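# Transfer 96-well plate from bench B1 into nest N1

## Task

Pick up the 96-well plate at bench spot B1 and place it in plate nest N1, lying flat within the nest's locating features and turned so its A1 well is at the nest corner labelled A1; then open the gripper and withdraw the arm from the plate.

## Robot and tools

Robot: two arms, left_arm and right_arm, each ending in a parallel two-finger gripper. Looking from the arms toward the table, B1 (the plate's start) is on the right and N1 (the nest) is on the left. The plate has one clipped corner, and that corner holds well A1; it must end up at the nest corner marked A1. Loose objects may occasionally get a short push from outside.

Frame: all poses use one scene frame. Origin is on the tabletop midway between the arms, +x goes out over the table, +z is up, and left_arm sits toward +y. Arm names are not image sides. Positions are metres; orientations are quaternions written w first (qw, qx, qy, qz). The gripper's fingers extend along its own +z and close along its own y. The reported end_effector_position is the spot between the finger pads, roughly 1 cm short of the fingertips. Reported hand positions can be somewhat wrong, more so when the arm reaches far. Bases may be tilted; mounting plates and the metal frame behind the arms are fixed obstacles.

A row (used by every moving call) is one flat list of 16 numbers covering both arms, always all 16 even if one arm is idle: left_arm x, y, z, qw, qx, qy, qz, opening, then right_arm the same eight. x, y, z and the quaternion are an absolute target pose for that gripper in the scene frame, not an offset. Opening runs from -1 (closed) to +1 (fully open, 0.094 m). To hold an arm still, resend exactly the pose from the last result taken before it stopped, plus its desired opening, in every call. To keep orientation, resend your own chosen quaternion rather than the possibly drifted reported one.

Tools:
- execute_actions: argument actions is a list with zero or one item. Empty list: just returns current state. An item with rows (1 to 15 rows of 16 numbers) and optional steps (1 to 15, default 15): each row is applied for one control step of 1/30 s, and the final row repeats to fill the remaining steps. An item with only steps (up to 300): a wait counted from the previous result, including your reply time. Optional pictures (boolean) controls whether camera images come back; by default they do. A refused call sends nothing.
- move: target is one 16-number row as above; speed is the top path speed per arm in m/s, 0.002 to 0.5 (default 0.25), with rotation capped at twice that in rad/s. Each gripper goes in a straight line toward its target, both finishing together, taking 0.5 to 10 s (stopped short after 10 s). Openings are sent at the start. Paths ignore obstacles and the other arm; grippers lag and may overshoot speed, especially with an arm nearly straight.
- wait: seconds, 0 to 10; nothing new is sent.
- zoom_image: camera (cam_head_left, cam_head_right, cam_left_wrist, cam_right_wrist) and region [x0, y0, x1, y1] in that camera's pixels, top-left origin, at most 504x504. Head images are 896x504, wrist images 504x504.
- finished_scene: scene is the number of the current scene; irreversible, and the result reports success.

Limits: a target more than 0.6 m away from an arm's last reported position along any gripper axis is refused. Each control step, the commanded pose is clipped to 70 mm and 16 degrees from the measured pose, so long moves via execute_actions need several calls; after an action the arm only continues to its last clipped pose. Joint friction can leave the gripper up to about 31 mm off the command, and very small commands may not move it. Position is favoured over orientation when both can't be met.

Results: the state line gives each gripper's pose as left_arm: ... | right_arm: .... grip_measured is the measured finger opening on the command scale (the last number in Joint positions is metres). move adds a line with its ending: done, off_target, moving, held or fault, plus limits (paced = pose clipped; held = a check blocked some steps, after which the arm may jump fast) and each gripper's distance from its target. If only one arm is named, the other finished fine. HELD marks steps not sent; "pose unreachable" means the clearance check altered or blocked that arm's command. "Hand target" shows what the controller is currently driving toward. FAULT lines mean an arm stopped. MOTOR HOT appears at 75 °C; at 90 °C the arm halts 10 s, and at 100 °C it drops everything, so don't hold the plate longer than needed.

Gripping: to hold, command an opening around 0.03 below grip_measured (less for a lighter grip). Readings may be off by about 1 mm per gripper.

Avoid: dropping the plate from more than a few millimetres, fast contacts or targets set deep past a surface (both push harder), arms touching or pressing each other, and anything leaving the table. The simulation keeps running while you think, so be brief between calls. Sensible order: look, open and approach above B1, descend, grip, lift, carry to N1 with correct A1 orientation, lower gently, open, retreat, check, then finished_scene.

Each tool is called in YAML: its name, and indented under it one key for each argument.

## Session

execute_actions:
  actions: []

Scene clock: 0.00 s of 13200.00 s.
left_arm: end_effector_position=(+0.0751, -0.1956, +0.2147) grip_measured=+1.000 end_effector_quat_wxyz=(+0.044, -0.139, +0.752, -0.643) | right_arm: end_effector_position=(+0.1934, -0.4173, +0.1903) grip_measured=+1.000 end_effector_quat_wxyz=(+0.007, +0.357, +0.930, +0.086)
Joint positions: left_arm=[-1.345  2.302  0.974  1.294 -0.264 -1.2    0.094] | right_arm=[-0.892  0.701  0.606 -1.124 -0.483 -0.017  0.094]
Joint velocities: left_arm=[-0.012 -0.002 -0.007 -0.051 -0.022 -0.022  0.   ] | right_arm=[-0.007  0.007  0.007 -0.037  0.051  0.007  0.   ]
Motor temperatures (°C, as the motors report them): left_arm=[20 22 23 19 21 19] | right_arm=[18 26 20 21 17 19]
Hand target (left_arm): +0.075, -0.196, +0.215; +0.044, -0.139, +0.752, -0.643
Hand target (right_arm): +0.193, -0.417, +0.190; +0.007, +0.357, +0.930, +0.086
camera_calibration (this result's frames):
cam_left_wrist: T_world_to_cam=[[0.126192, -0.162819, 0.978553, -0.258401], [-0.79512, 0.573248, 0.197918, 0.133967], [-0.593178, -0.803042, -0.0571212, 0.0171177], [0, 0, 0, 1]] pos_world=[0.149282, -0.105123, 0.227322]
cam_right_wrist: T_world_to_cam=[[-0.569657, -0.808659, -0.146836, -0.198971], [-0.581503, 0.270307, 0.767325, 0.0723533], [-0.580814, 0.522498, -0.62422, 0.541706], [0, 0, 0, 1]] pos_world=[0.243359, -0.463497, 0.253409]

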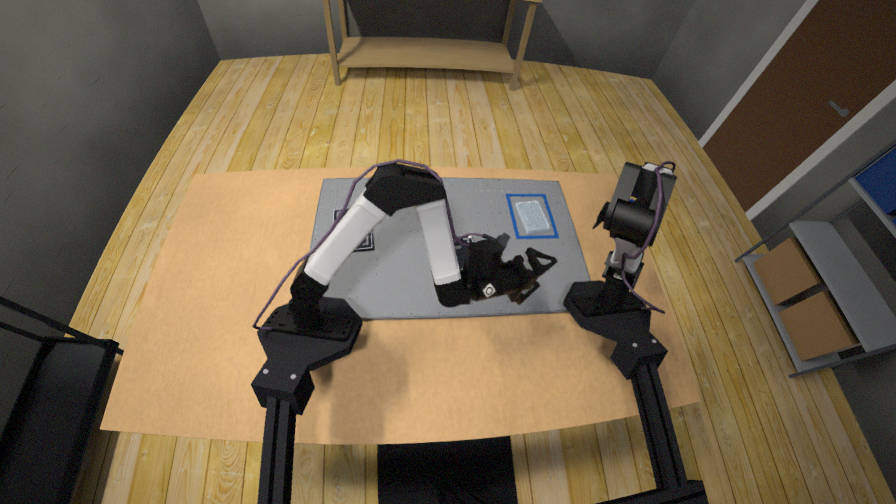

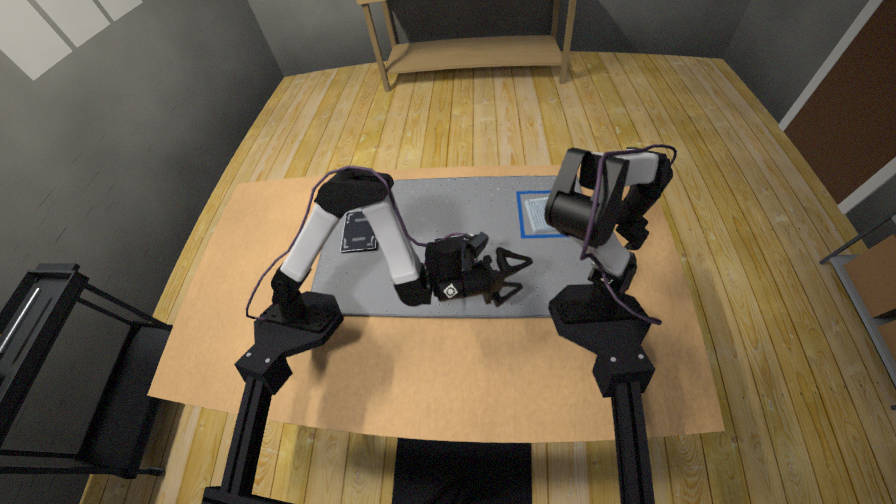

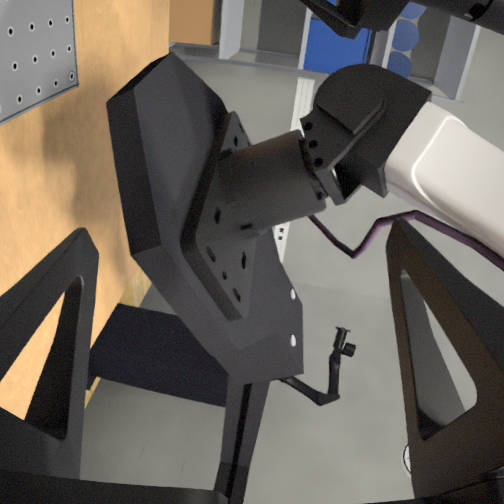

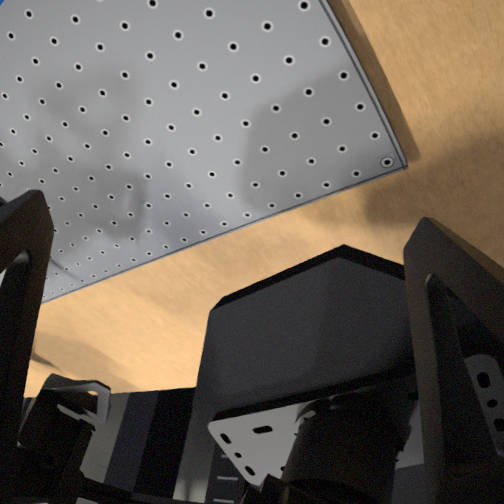

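Clear left arm first, then view from above.

move:
  target: [0.25,0.3,0.3,0,0,1,0,1,0.193,-0.417,0.19,0.007,0.357,0.93,0.086,1]
  speed: 0.2

move:
  target: [0.3,0.42,0.25,0,0,1,0,1,0.45,-0.31,0.16,0,0,1,0,1]
  speed: 0.2

zoom_image:
  camera: "cam_head_left"
  region: [320, 180, 570, 290]

Scene clock: 7.10 s of 13200.00 s.
left_arm: end_effector_position=(+0.2563, +0.3000, +0.3022) grip_measured=+1.000 end_effector_quat_wxyz=(+0.011, -0.017, +1.000, -0.006) | right_arm: end_effector_position=(+0.1934, -0.4173, +0.1903) grip_measured=+1.000 end_effector_quat_wxyz=(+0.007, +0.357, +0.930, +0.086)
Joint positions: left_arm=[-0.341  0.931  1.254 -1.422 -0.253 -0.498  0.094] | right_arm=[-0.892  0.701  0.606 -1.124 -0.483 -0.017  0.094]
Joint velocities: left_arm=[ 0.002 -0.002  0.002 -0.037 -0.007  0.051  0.   ] | right_arm=[-0.012 -0.002  0.012  0.007  0.007 -0.022  0.   ]
Motor temperatures (°C, as the motors report them): left_arm=[21 23 23 20 21 19] | right_arm=[18 26 21 21 17 19]
Hand target (left_arm): +0.257, +0.300, +0.302; +0.000, -0.013, +1.000, -0.003
Hand target (right_arm): +0.193, -0.417, +0.190; +0.007, +0.357, +0.930, +0.086
Off the commanded pose (left_arm): 0.007 m, 2 deg.
Off the commanded pose (right_arm): 0.001 m, 0 deg.
move: done
camera_calibration (this result's frames):
cam_left_wrist: T_world_to_cam=[[0.0012206, -0.999954, -0.00954336, 0.295625], [-0.647169, -0.00806525, 0.762304, -0.0574701], [-0.762346, 0.0052457, -0.647149, 0.506816], [0, 0, 0, 1]] pos_world=[0.348815, 0.29249, 0.374616]
cam_right_wrist: T_world_to_cam=[[-0.569657, -0.808659, -0.146836, -0.198971], [-0.581503, 0.270307, 0.767325, 0.0723533], [-0.580814, 0.522498, -0.62422, 0.541706], [0, 0, 0, 1]] pos_world=[0.243359, -0.463497, 0.253409]

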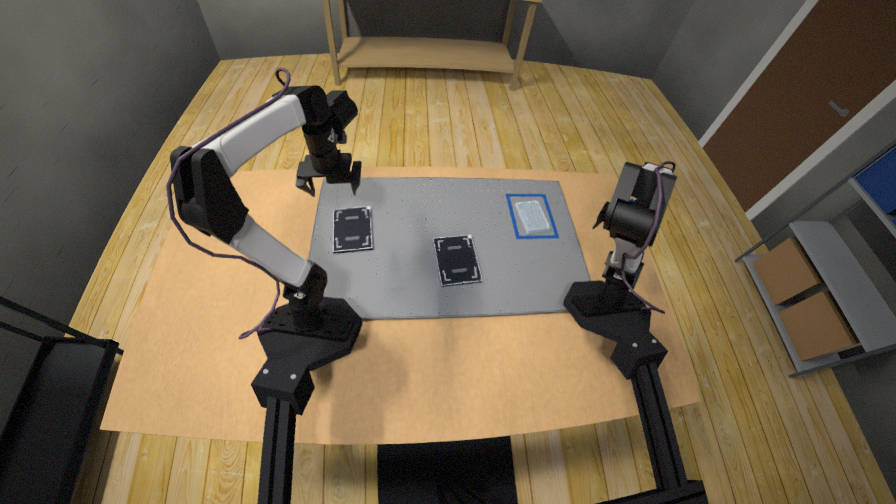

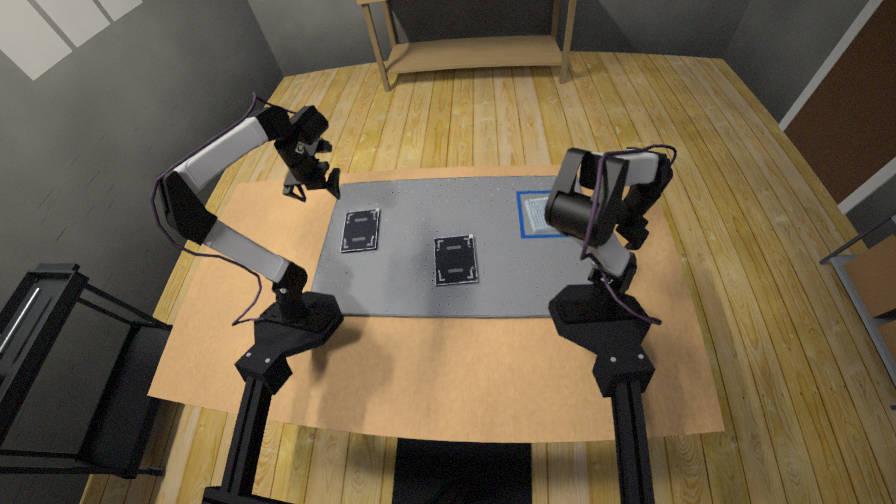

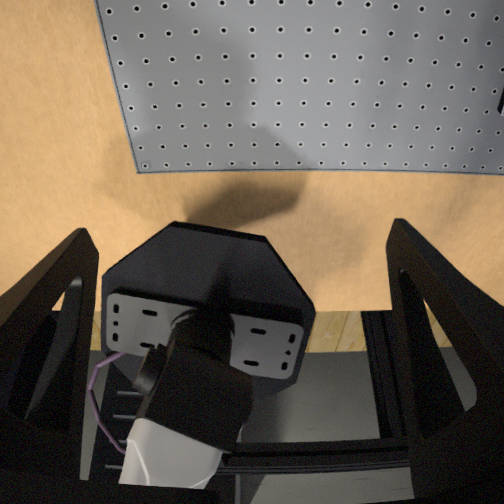

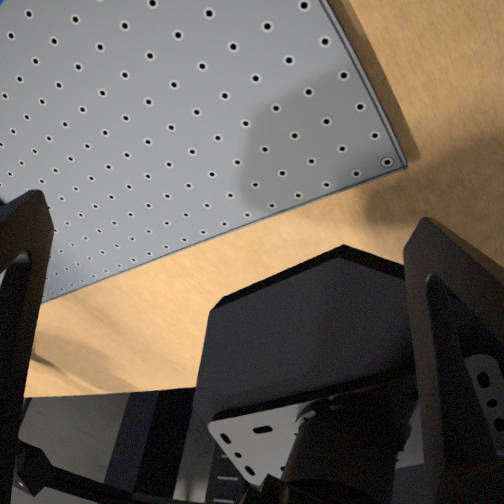

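Scene clock: 9.60 s of 13200.00 s.
left_arm: end_effector_position=(+0.2972, +0.4170, +0.2508) grip_measured=+1.000 end_effector_quat_wxyz=(-0.002, -0.004, +1.000, -0.004) | right_arm: end_effector_position=(+0.4507, -0.3147, +0.1639) grip_measured=+1.000 end_effector_quat_wxyz=(+0.012, +0.005, +1.000, -0.002)
Joint positions: left_arm=[ 0.557  1.101  1.221 -1.215  0.179  0.321  0.094] | right_arm=[ 0.111  1.619  1.537 -0.978  0.157  0.178  0.094]
Joint velocities: left_arm=[-0.002  0.002  0.017  0.007 -0.051  0.051  0.   ] | right_arm=[ 0.007  0.002 -0.002  0.051 -0.037 -0.022  0.   ]
Motor temperatures (°C, as the motors report them): left_arm=[21 23 24 20 21 19] | right_arm=[18 26 22 21 17 19]
Hand target (left_arm): +0.302, +0.420, +0.249; +0.004, -0.003, +1.000, -0.004
Hand target (right_arm): +0.450, -0.312, +0.157; -0.000, -0.004, +1.000, -0.008
Off the commanded pose (left_arm): 0.004 m, 1 deg.
Off the commanded pose (right_arm): 0.006 m, 1 deg.
move: done
camera_calibration (this result's frames):
cam_left_wrist: T_world_to_cam=[[-0.0249541, -0.999608, -0.0126878, 0.420463], [-0.627404, 0.00577888, 0.778673, -0.00659432], [-0.778294, 0.0273914, -0.627302, 0.494602], [0, 0, 0, 1]] pos_world=[0.391301, 0.406789, 0.320734]
cam_right_wrist: T_world_to_cam=[[0.109584, -0.993513, 0.0304015, -0.366671], [-0.668427, -0.051021, 0.742025, 0.15667], [-0.73566, -0.101635, -0.669682, 0.501876], [0, 0, 0, 1]] pos_world=[0.514114, -0.30529, 0.230992]

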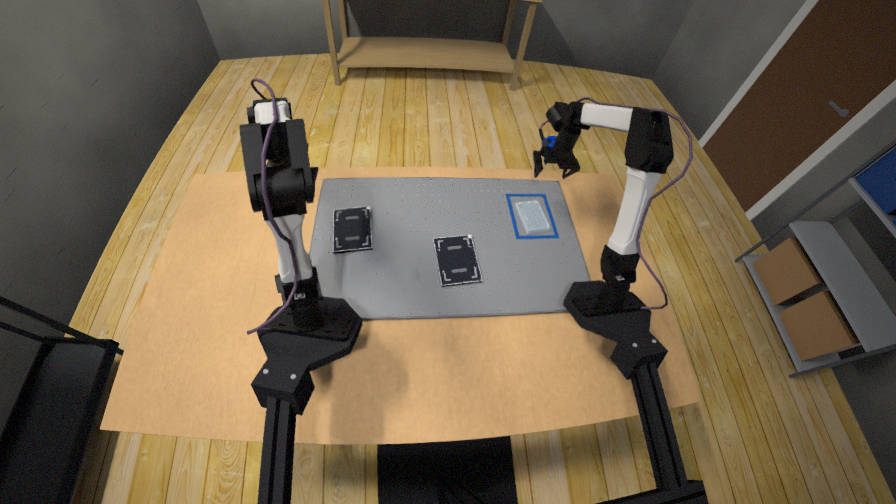

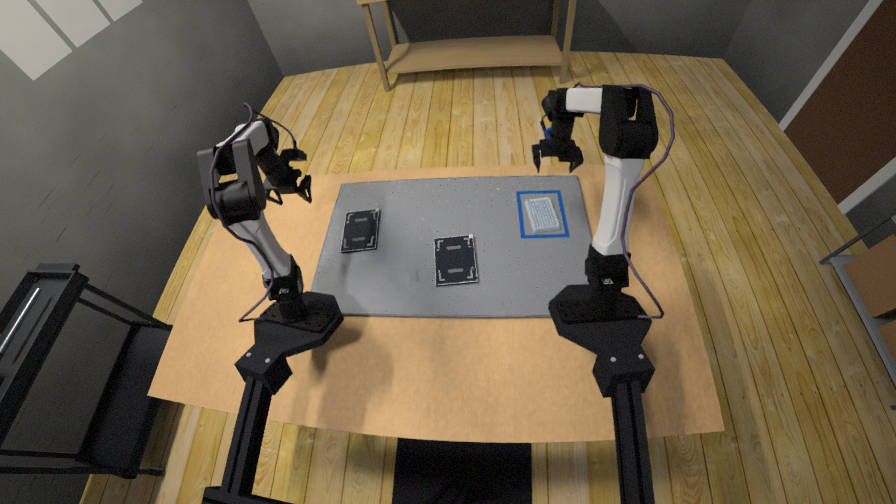

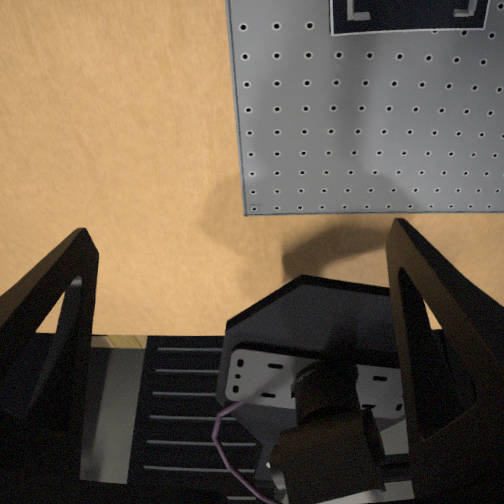

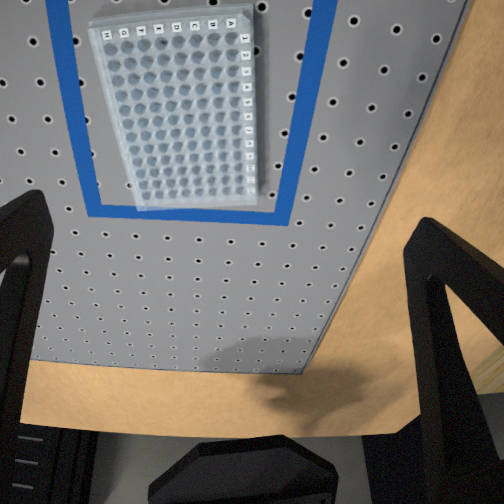

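Region (320, 180, 570, 290) of cam_head_left's 896x504 image, scaled by 2.016, with more detail than that image has; it fills the top 222 rows of this view, and the rest is white.

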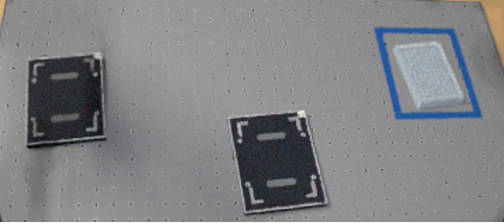

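move:
  target: [0.3,0.42,0.25,0,0,1,0,1,0.375,-0.29,0.06,0,-0.03,1,0,1]
  speed: 0.12

Scene clock: 14.53 s of 13200.00 s.
left_arm: end_effector_position=(+0.2972, +0.4169, +0.2508) grip_measured=+1.000 end_effector_quat_wxyz=(-0.002, -0.003, +1.000, -0.004) | right_arm: end_effector_position=(+0.3829, -0.2920, +0.0691) grip_measured=+1.000 end_effector_quat_wxyz=(+0.011, -0.021, +1.000, +0.005)
Joint positions: left_arm=[ 0.557  1.101  1.221 -1.215  0.18   0.322  0.094] | right_arm=[ 0.166  1.619  1.071 -0.517  0.17   0.174  0.094]
Joint velocities: left_arm=[-0.002 -0.002  0.007 -0.051 -0.066 -0.037  0.   ] | right_arm=[ 0.002 -0.007 -0.007  0.081 -0.037 -0.022  0.   ]
Motor temperatures (°C, as the motors report them): left_arm=[20 23 24 20 21 19] | right_arm=[18 28 22 21 17 19]
Hand target (left_arm): +0.300, +0.420, +0.250; +0.000, -0.000, +1.000, -0.000
Hand target (right_arm): +0.373, -0.291, +0.062; +0.000, -0.030, +1.000, -0.001
Off the commanded pose (left_arm): 0.004 m, 1 deg.
Off the commanded pose (right_arm): 0.012 m, 2 deg.
After step 90, 0.23 s passed at rest.
move: off_target (right_arm)
camera_calibration (this result's frames):
cam_left_wrist: T_world_to_cam=[[-0.0264712, -0.999578, -0.0119665, 0.420598], [-0.627595, 0.00730025, 0.778506, -0.00710309], [-0.77809, 0.0281181, -0.627524, 0.49433], [0, 0, 0, 1]] pos_world=[0.391309, 0.406572, 0.320767]
cam_right_wrist: T_world_to_cam=[[0.161504, -0.986723, 0.0171707, -0.350777], [-0.663972, -0.0957721, 0.741599, 0.168118], [-0.730108, -0.131172, -0.670624, 0.3801], [0, 0, 0, 1]] pos_world=[0.445792, -0.28016, 0.136251]

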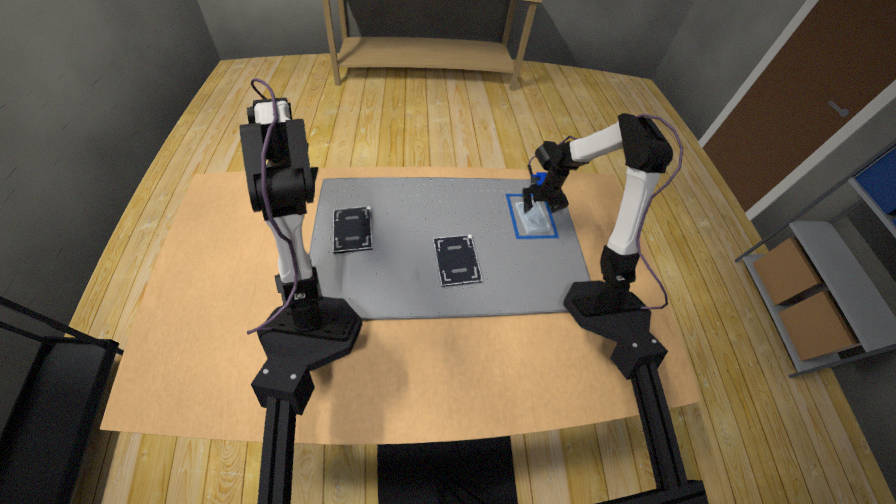

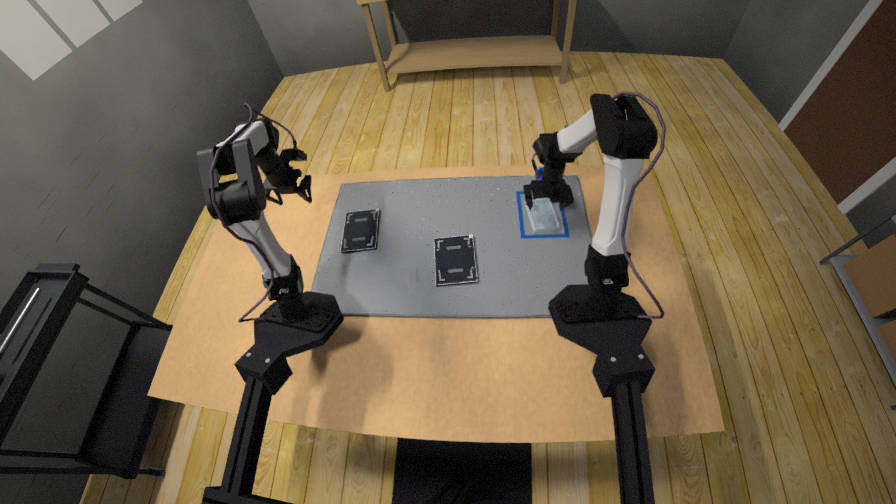

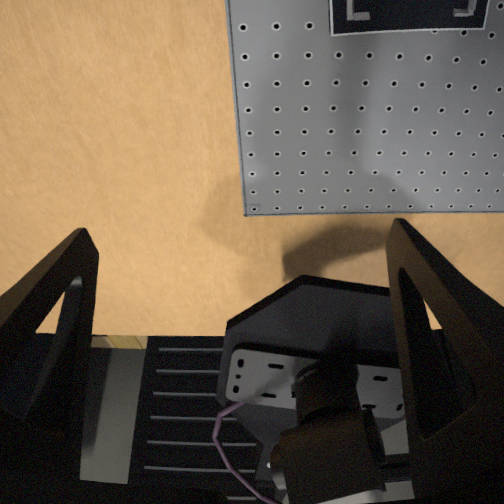

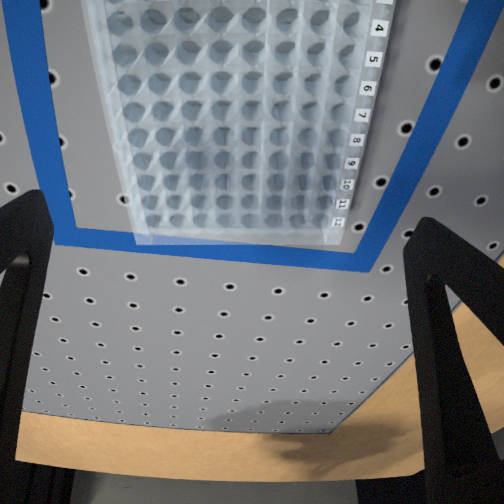

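move:
  target: [0.3,0.42,0.25,0,0,1,0,1,0.378,-0.292,0.014,0,-0.03,1,0,1]
  speed: 0.03

Scene clock: 18.07 s of 13200.00 s.
left_arm: end_effector_position=(+0.2972, +0.4169, +0.2508) grip_measured=+1.000 end_effector_quat_wxyz=(-0.002, -0.003, +1.000, -0.004) | right_arm: end_effector_position=(+0.3900, -0.2875, +0.0284) grip_measured=+1.000 end_effector_quat_wxyz=(+0.020, -0.029, +0.999, +0.003)
Joint positions: left_arm=[ 0.557  1.101  1.221 -1.215  0.18   0.322  0.094] | right_arm=[ 0.156  1.749  1.071 -0.368  0.17   0.147  0.094]
Joint velocities: left_arm=[-0.012  0.002 -0.012  0.037 -0.007  0.051  0.   ] | right_arm=[-0.007 -0.022  0.012  0.007 -0.022 -0.051  0.   ]
Motor temperatures (°C, as the motors report them): left_arm=[20 23 25 20 21 19] | right_arm=[18 29 22 21 17 19]
Hand target (left_arm): +0.300, +0.420, +0.250; +0.000, -0.000, +1.000, -0.000
Hand target (right_arm): +0.377, -0.292, +0.016; -0.000, -0.030, +1.000, +0.000
Off the commanded pose (left_arm): 0.004 m, 1 deg.
Off the commanded pose (right_arm): 0.019 m, 2 deg.
move: off_target (right_arm)
camera_calibration (this result's frames):
cam_left_wrist: T_world_to_cam=[[-0.0264712, -0.999578, -0.0119665, 0.420598], [-0.627595, 0.00730025, 0.778506, -0.00710309], [-0.77809, 0.0281181, -0.627524, 0.49433], [0, 0, 0, 1]] pos_world=[0.391309, 0.406572, 0.320767]
cam_right_wrist: T_world_to_cam=[[0.176204, -0.984106, 0.0220577, -0.351951], [-0.675491, -0.104586, 0.729914, 0.205777], [-0.716006, -0.143514, -0.683183, 0.349935], [0, 0, 0, 1]] pos_world=[0.451571, -0.274615, 0.0966341]

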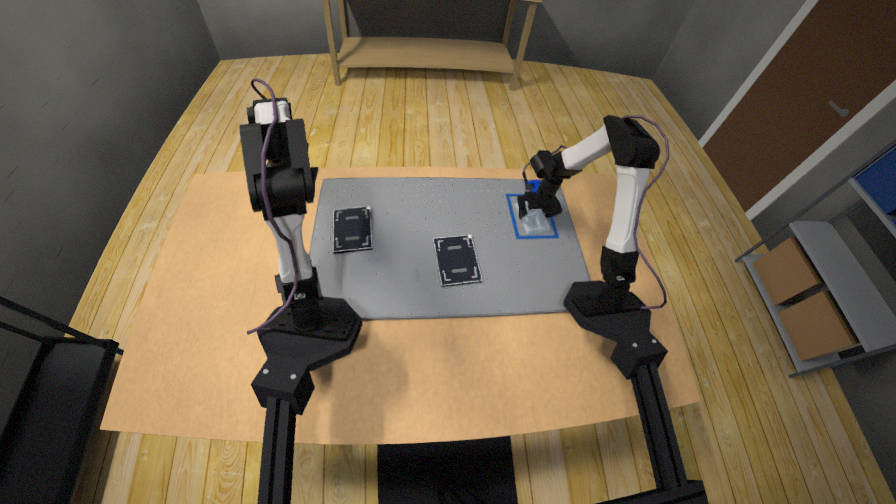

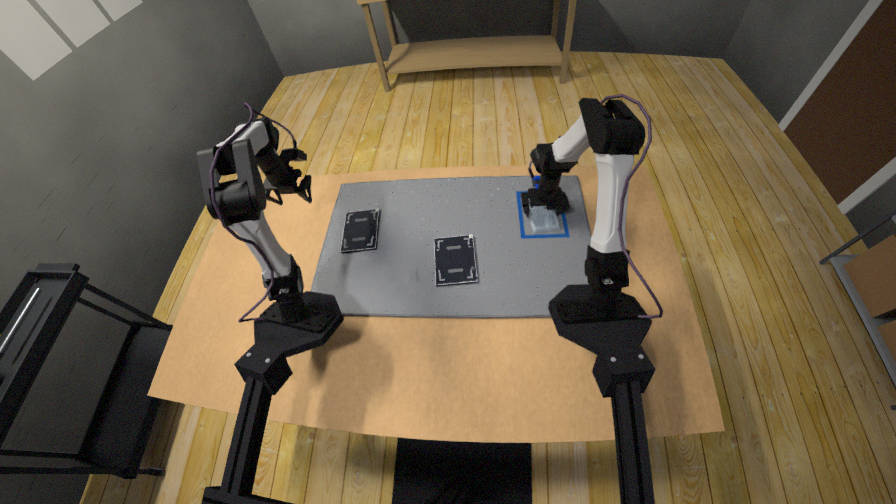

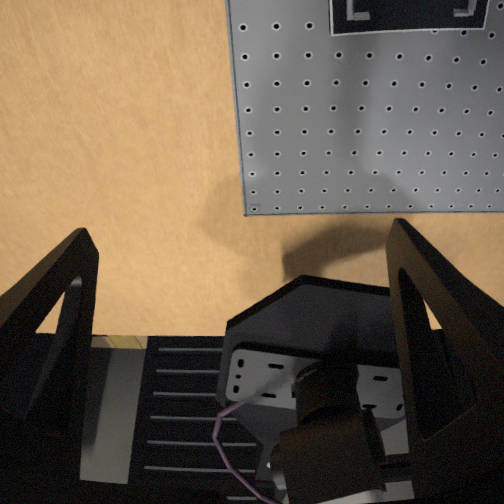

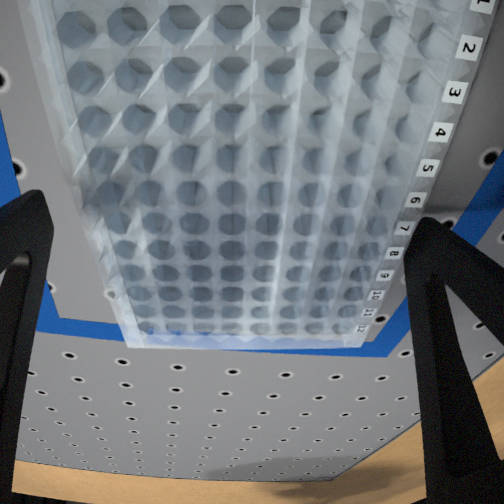

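move:
  target: [0.3,0.42,0.25,0,0,1,0,1,0.365,-0.304,0.036,0,-0.03,1,0,1]
  speed: 0.02

move:
  target: [0.3,0.42,0.25,0,0,1,0,1,0.37,-0.3,0.012,0,-0.03,1,0,1]
  speed: 0.02

Scene clock: 22.40 s of 13200.00 s.
left_arm: end_effector_position=(+0.2972, +0.4169, +0.2508) grip_measured=+1.000 end_effector_quat_wxyz=(-0.002, -0.003, +1.000, -0.004) | right_arm: end_effector_position=(+0.3757, -0.2985, +0.0358) grip_measured=+1.000 end_effector_quat_wxyz=(+0.012, -0.030, +0.999, -0.000)
Joint positions: left_arm=[ 0.557  1.101  1.221 -1.215  0.18   0.323  0.094] | right_arm=[ 0.138  1.693  1.013 -0.381  0.166  0.132  0.094]
Joint velocities: left_arm=[-0.002  0.022  0.007 -0.051 -0.007  0.022  0.   ] | right_arm=[-0.002  0.012 -0.002 -0.037 -0.022  0.051  0.   ]
Motor temperatures (°C, as the motors report them): left_arm=[20 24 25 19 21 19] | right_arm=[18 30 22 21 17 19]
Hand target (left_arm): +0.300, +0.420, +0.250; +0.000, +0.000, +1.000, -0.000
Hand target (right_arm): +0.365, -0.304, +0.036; -0.000, -0.030, +1.000, -0.000
Off the commanded pose (left_arm): 0.004 m, 1 deg.
Off the commanded pose (right_arm): 0.012 m, 1 deg.
move: off_target (right_arm)
camera_calibration (this result's frames):
cam_left_wrist: T_world_to_cam=[[-0.0268524, -0.999568, -0.0119651, 0.420706], [-0.627595, 0.0075408, 0.778503, -0.00720292], [-0.778077, 0.028414, -0.627526, 0.494204], [0, 0, 0, 1]] pos_world=[0.391305, 0.406537, 0.320767]
cam_right_wrist: T_world_to_cam=[[0.178989, -0.983472, 0.0273208, -0.361418], [-0.663807, -0.100221, 0.741158, 0.186021], [-0.72617, -0.150795, -0.670774, 0.344349], [0, 0, 0, 1]] pos_world=[0.438228, -0.284875, 0.102983]

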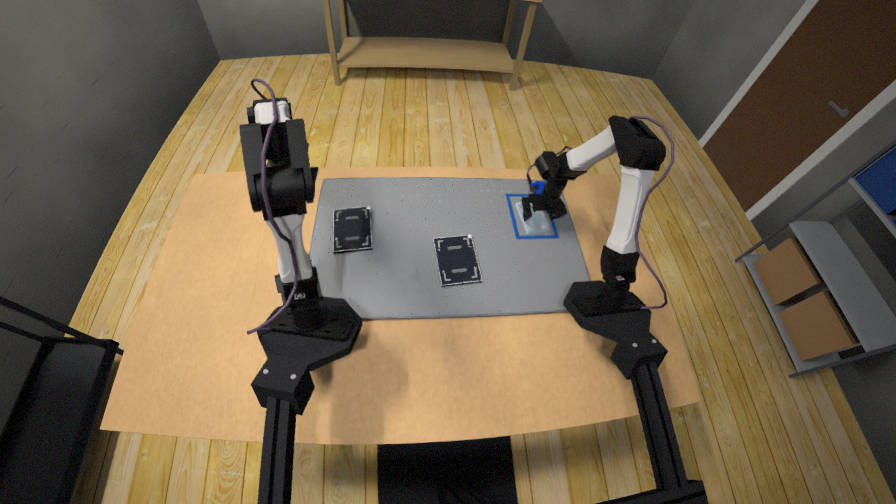

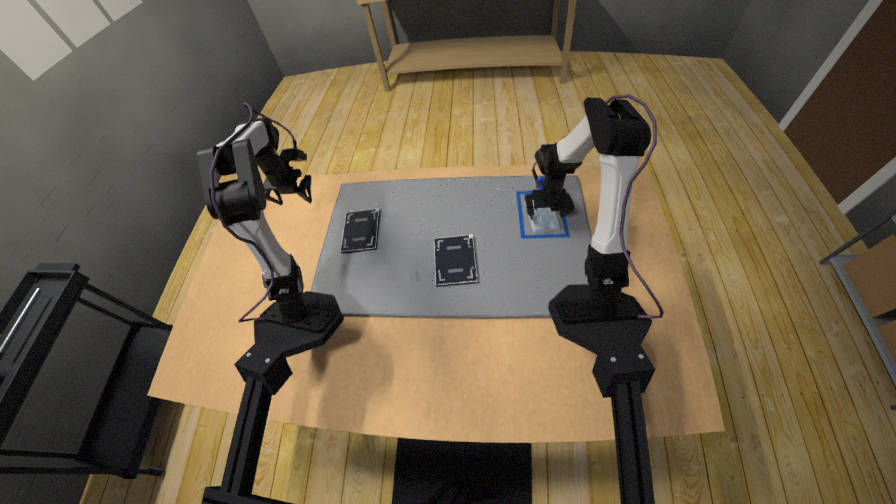

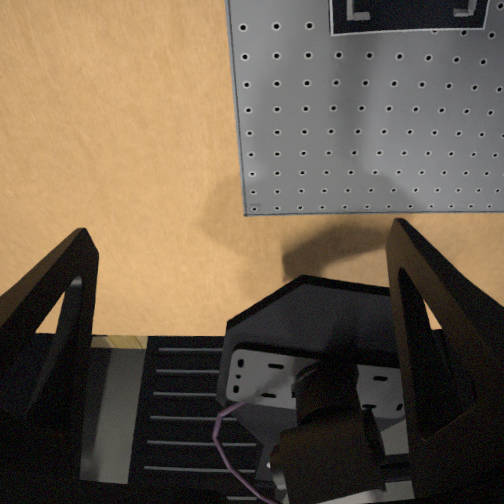

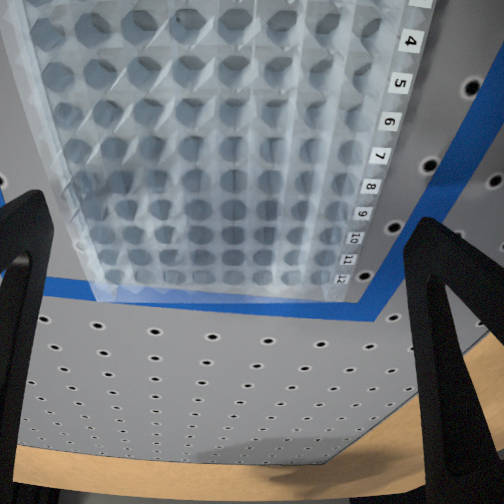

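Scene clock: 23.87 s of 13200.00 s.
left_arm: end_effector_position=(+0.2972, +0.4169, +0.2508) grip_measured=+1.000 end_effector_quat_wxyz=(-0.002, -0.003, +1.000, -0.004) | right_arm: end_effector_position=(+0.3763, -0.2960, +0.0234) grip_measured=+1.000 end_effector_quat_wxyz=(+0.014, -0.031, +0.999, +0.001)
Joint positions: left_arm=[ 0.557  1.101  1.221 -1.215  0.18   0.323  0.094] | right_arm=[ 0.138  1.734  1.013 -0.336  0.164  0.128  0.094]
Joint velocities: left_arm=[-0.027 -0.012 -0.007 -0.066 -0.066 -0.007  0.   ] | right_arm=[-0.002  0.002 -0.002  0.022  0.022 -0.051  0.   ]
Motor temperatures (°C, as the motors report them): left_arm=[20 24 25 19 21 19] | right_arm=[18 30 22 21 17 19]
Hand target (left_arm): +0.300, +0.420, +0.250; +0.000, -0.000, +1.000, -0.000
Hand target (right_arm): +0.369, -0.300, +0.013; -0.000, -0.030, +1.000, +0.000
Off the commanded pose (left_arm): 0.004 m, 1 deg.
Off the commanded pose (right_arm): 0.014 m, 2 deg.
move: off_target (right_arm)
camera_calibration (this result's frames):
cam_left_wrist: T_world_to_cam=[[-0.0268524, -0.999568, -0.0119651, 0.420706], [-0.627595, 0.0075408, 0.778503, -0.00720292], [-0.778077, 0.028414, -0.627526, 0.494204], [0, 0, 0, 1]] pos_world=[0.391305, 0.406537, 0.320767]
cam_right_wrist: T_world_to_cam=[[0.181487, -0.983064, 0.0254513, -0.359497], [-0.665463, -0.103716, 0.73919, 0.195526], [-0.724031, -0.15109, -0.673016, 0.336034], [0, 0, 0, 1]] pos_world=[0.438659, -0.282358, 0.0907751]

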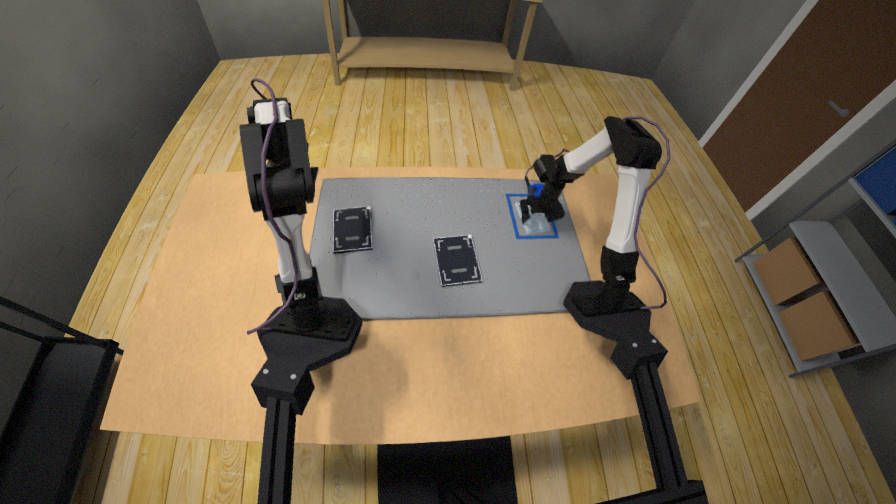

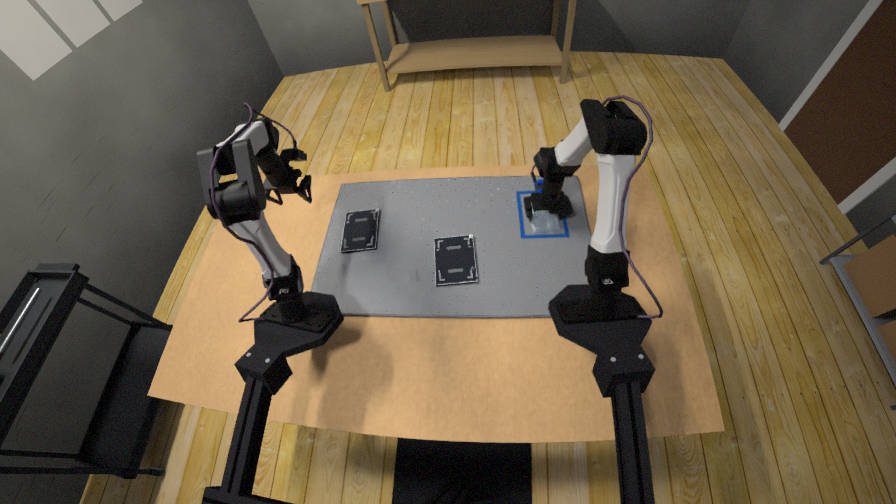

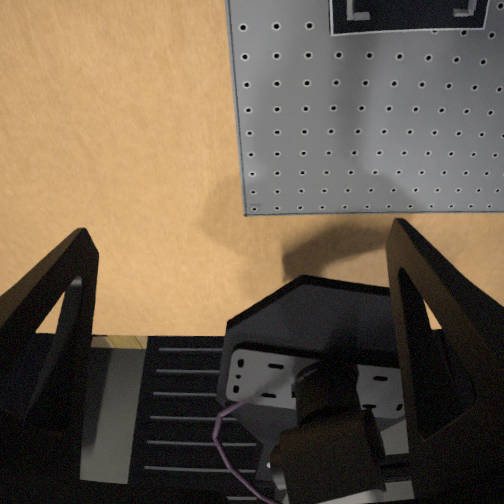

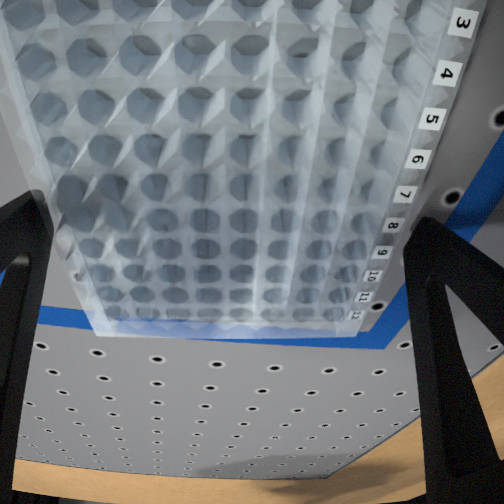

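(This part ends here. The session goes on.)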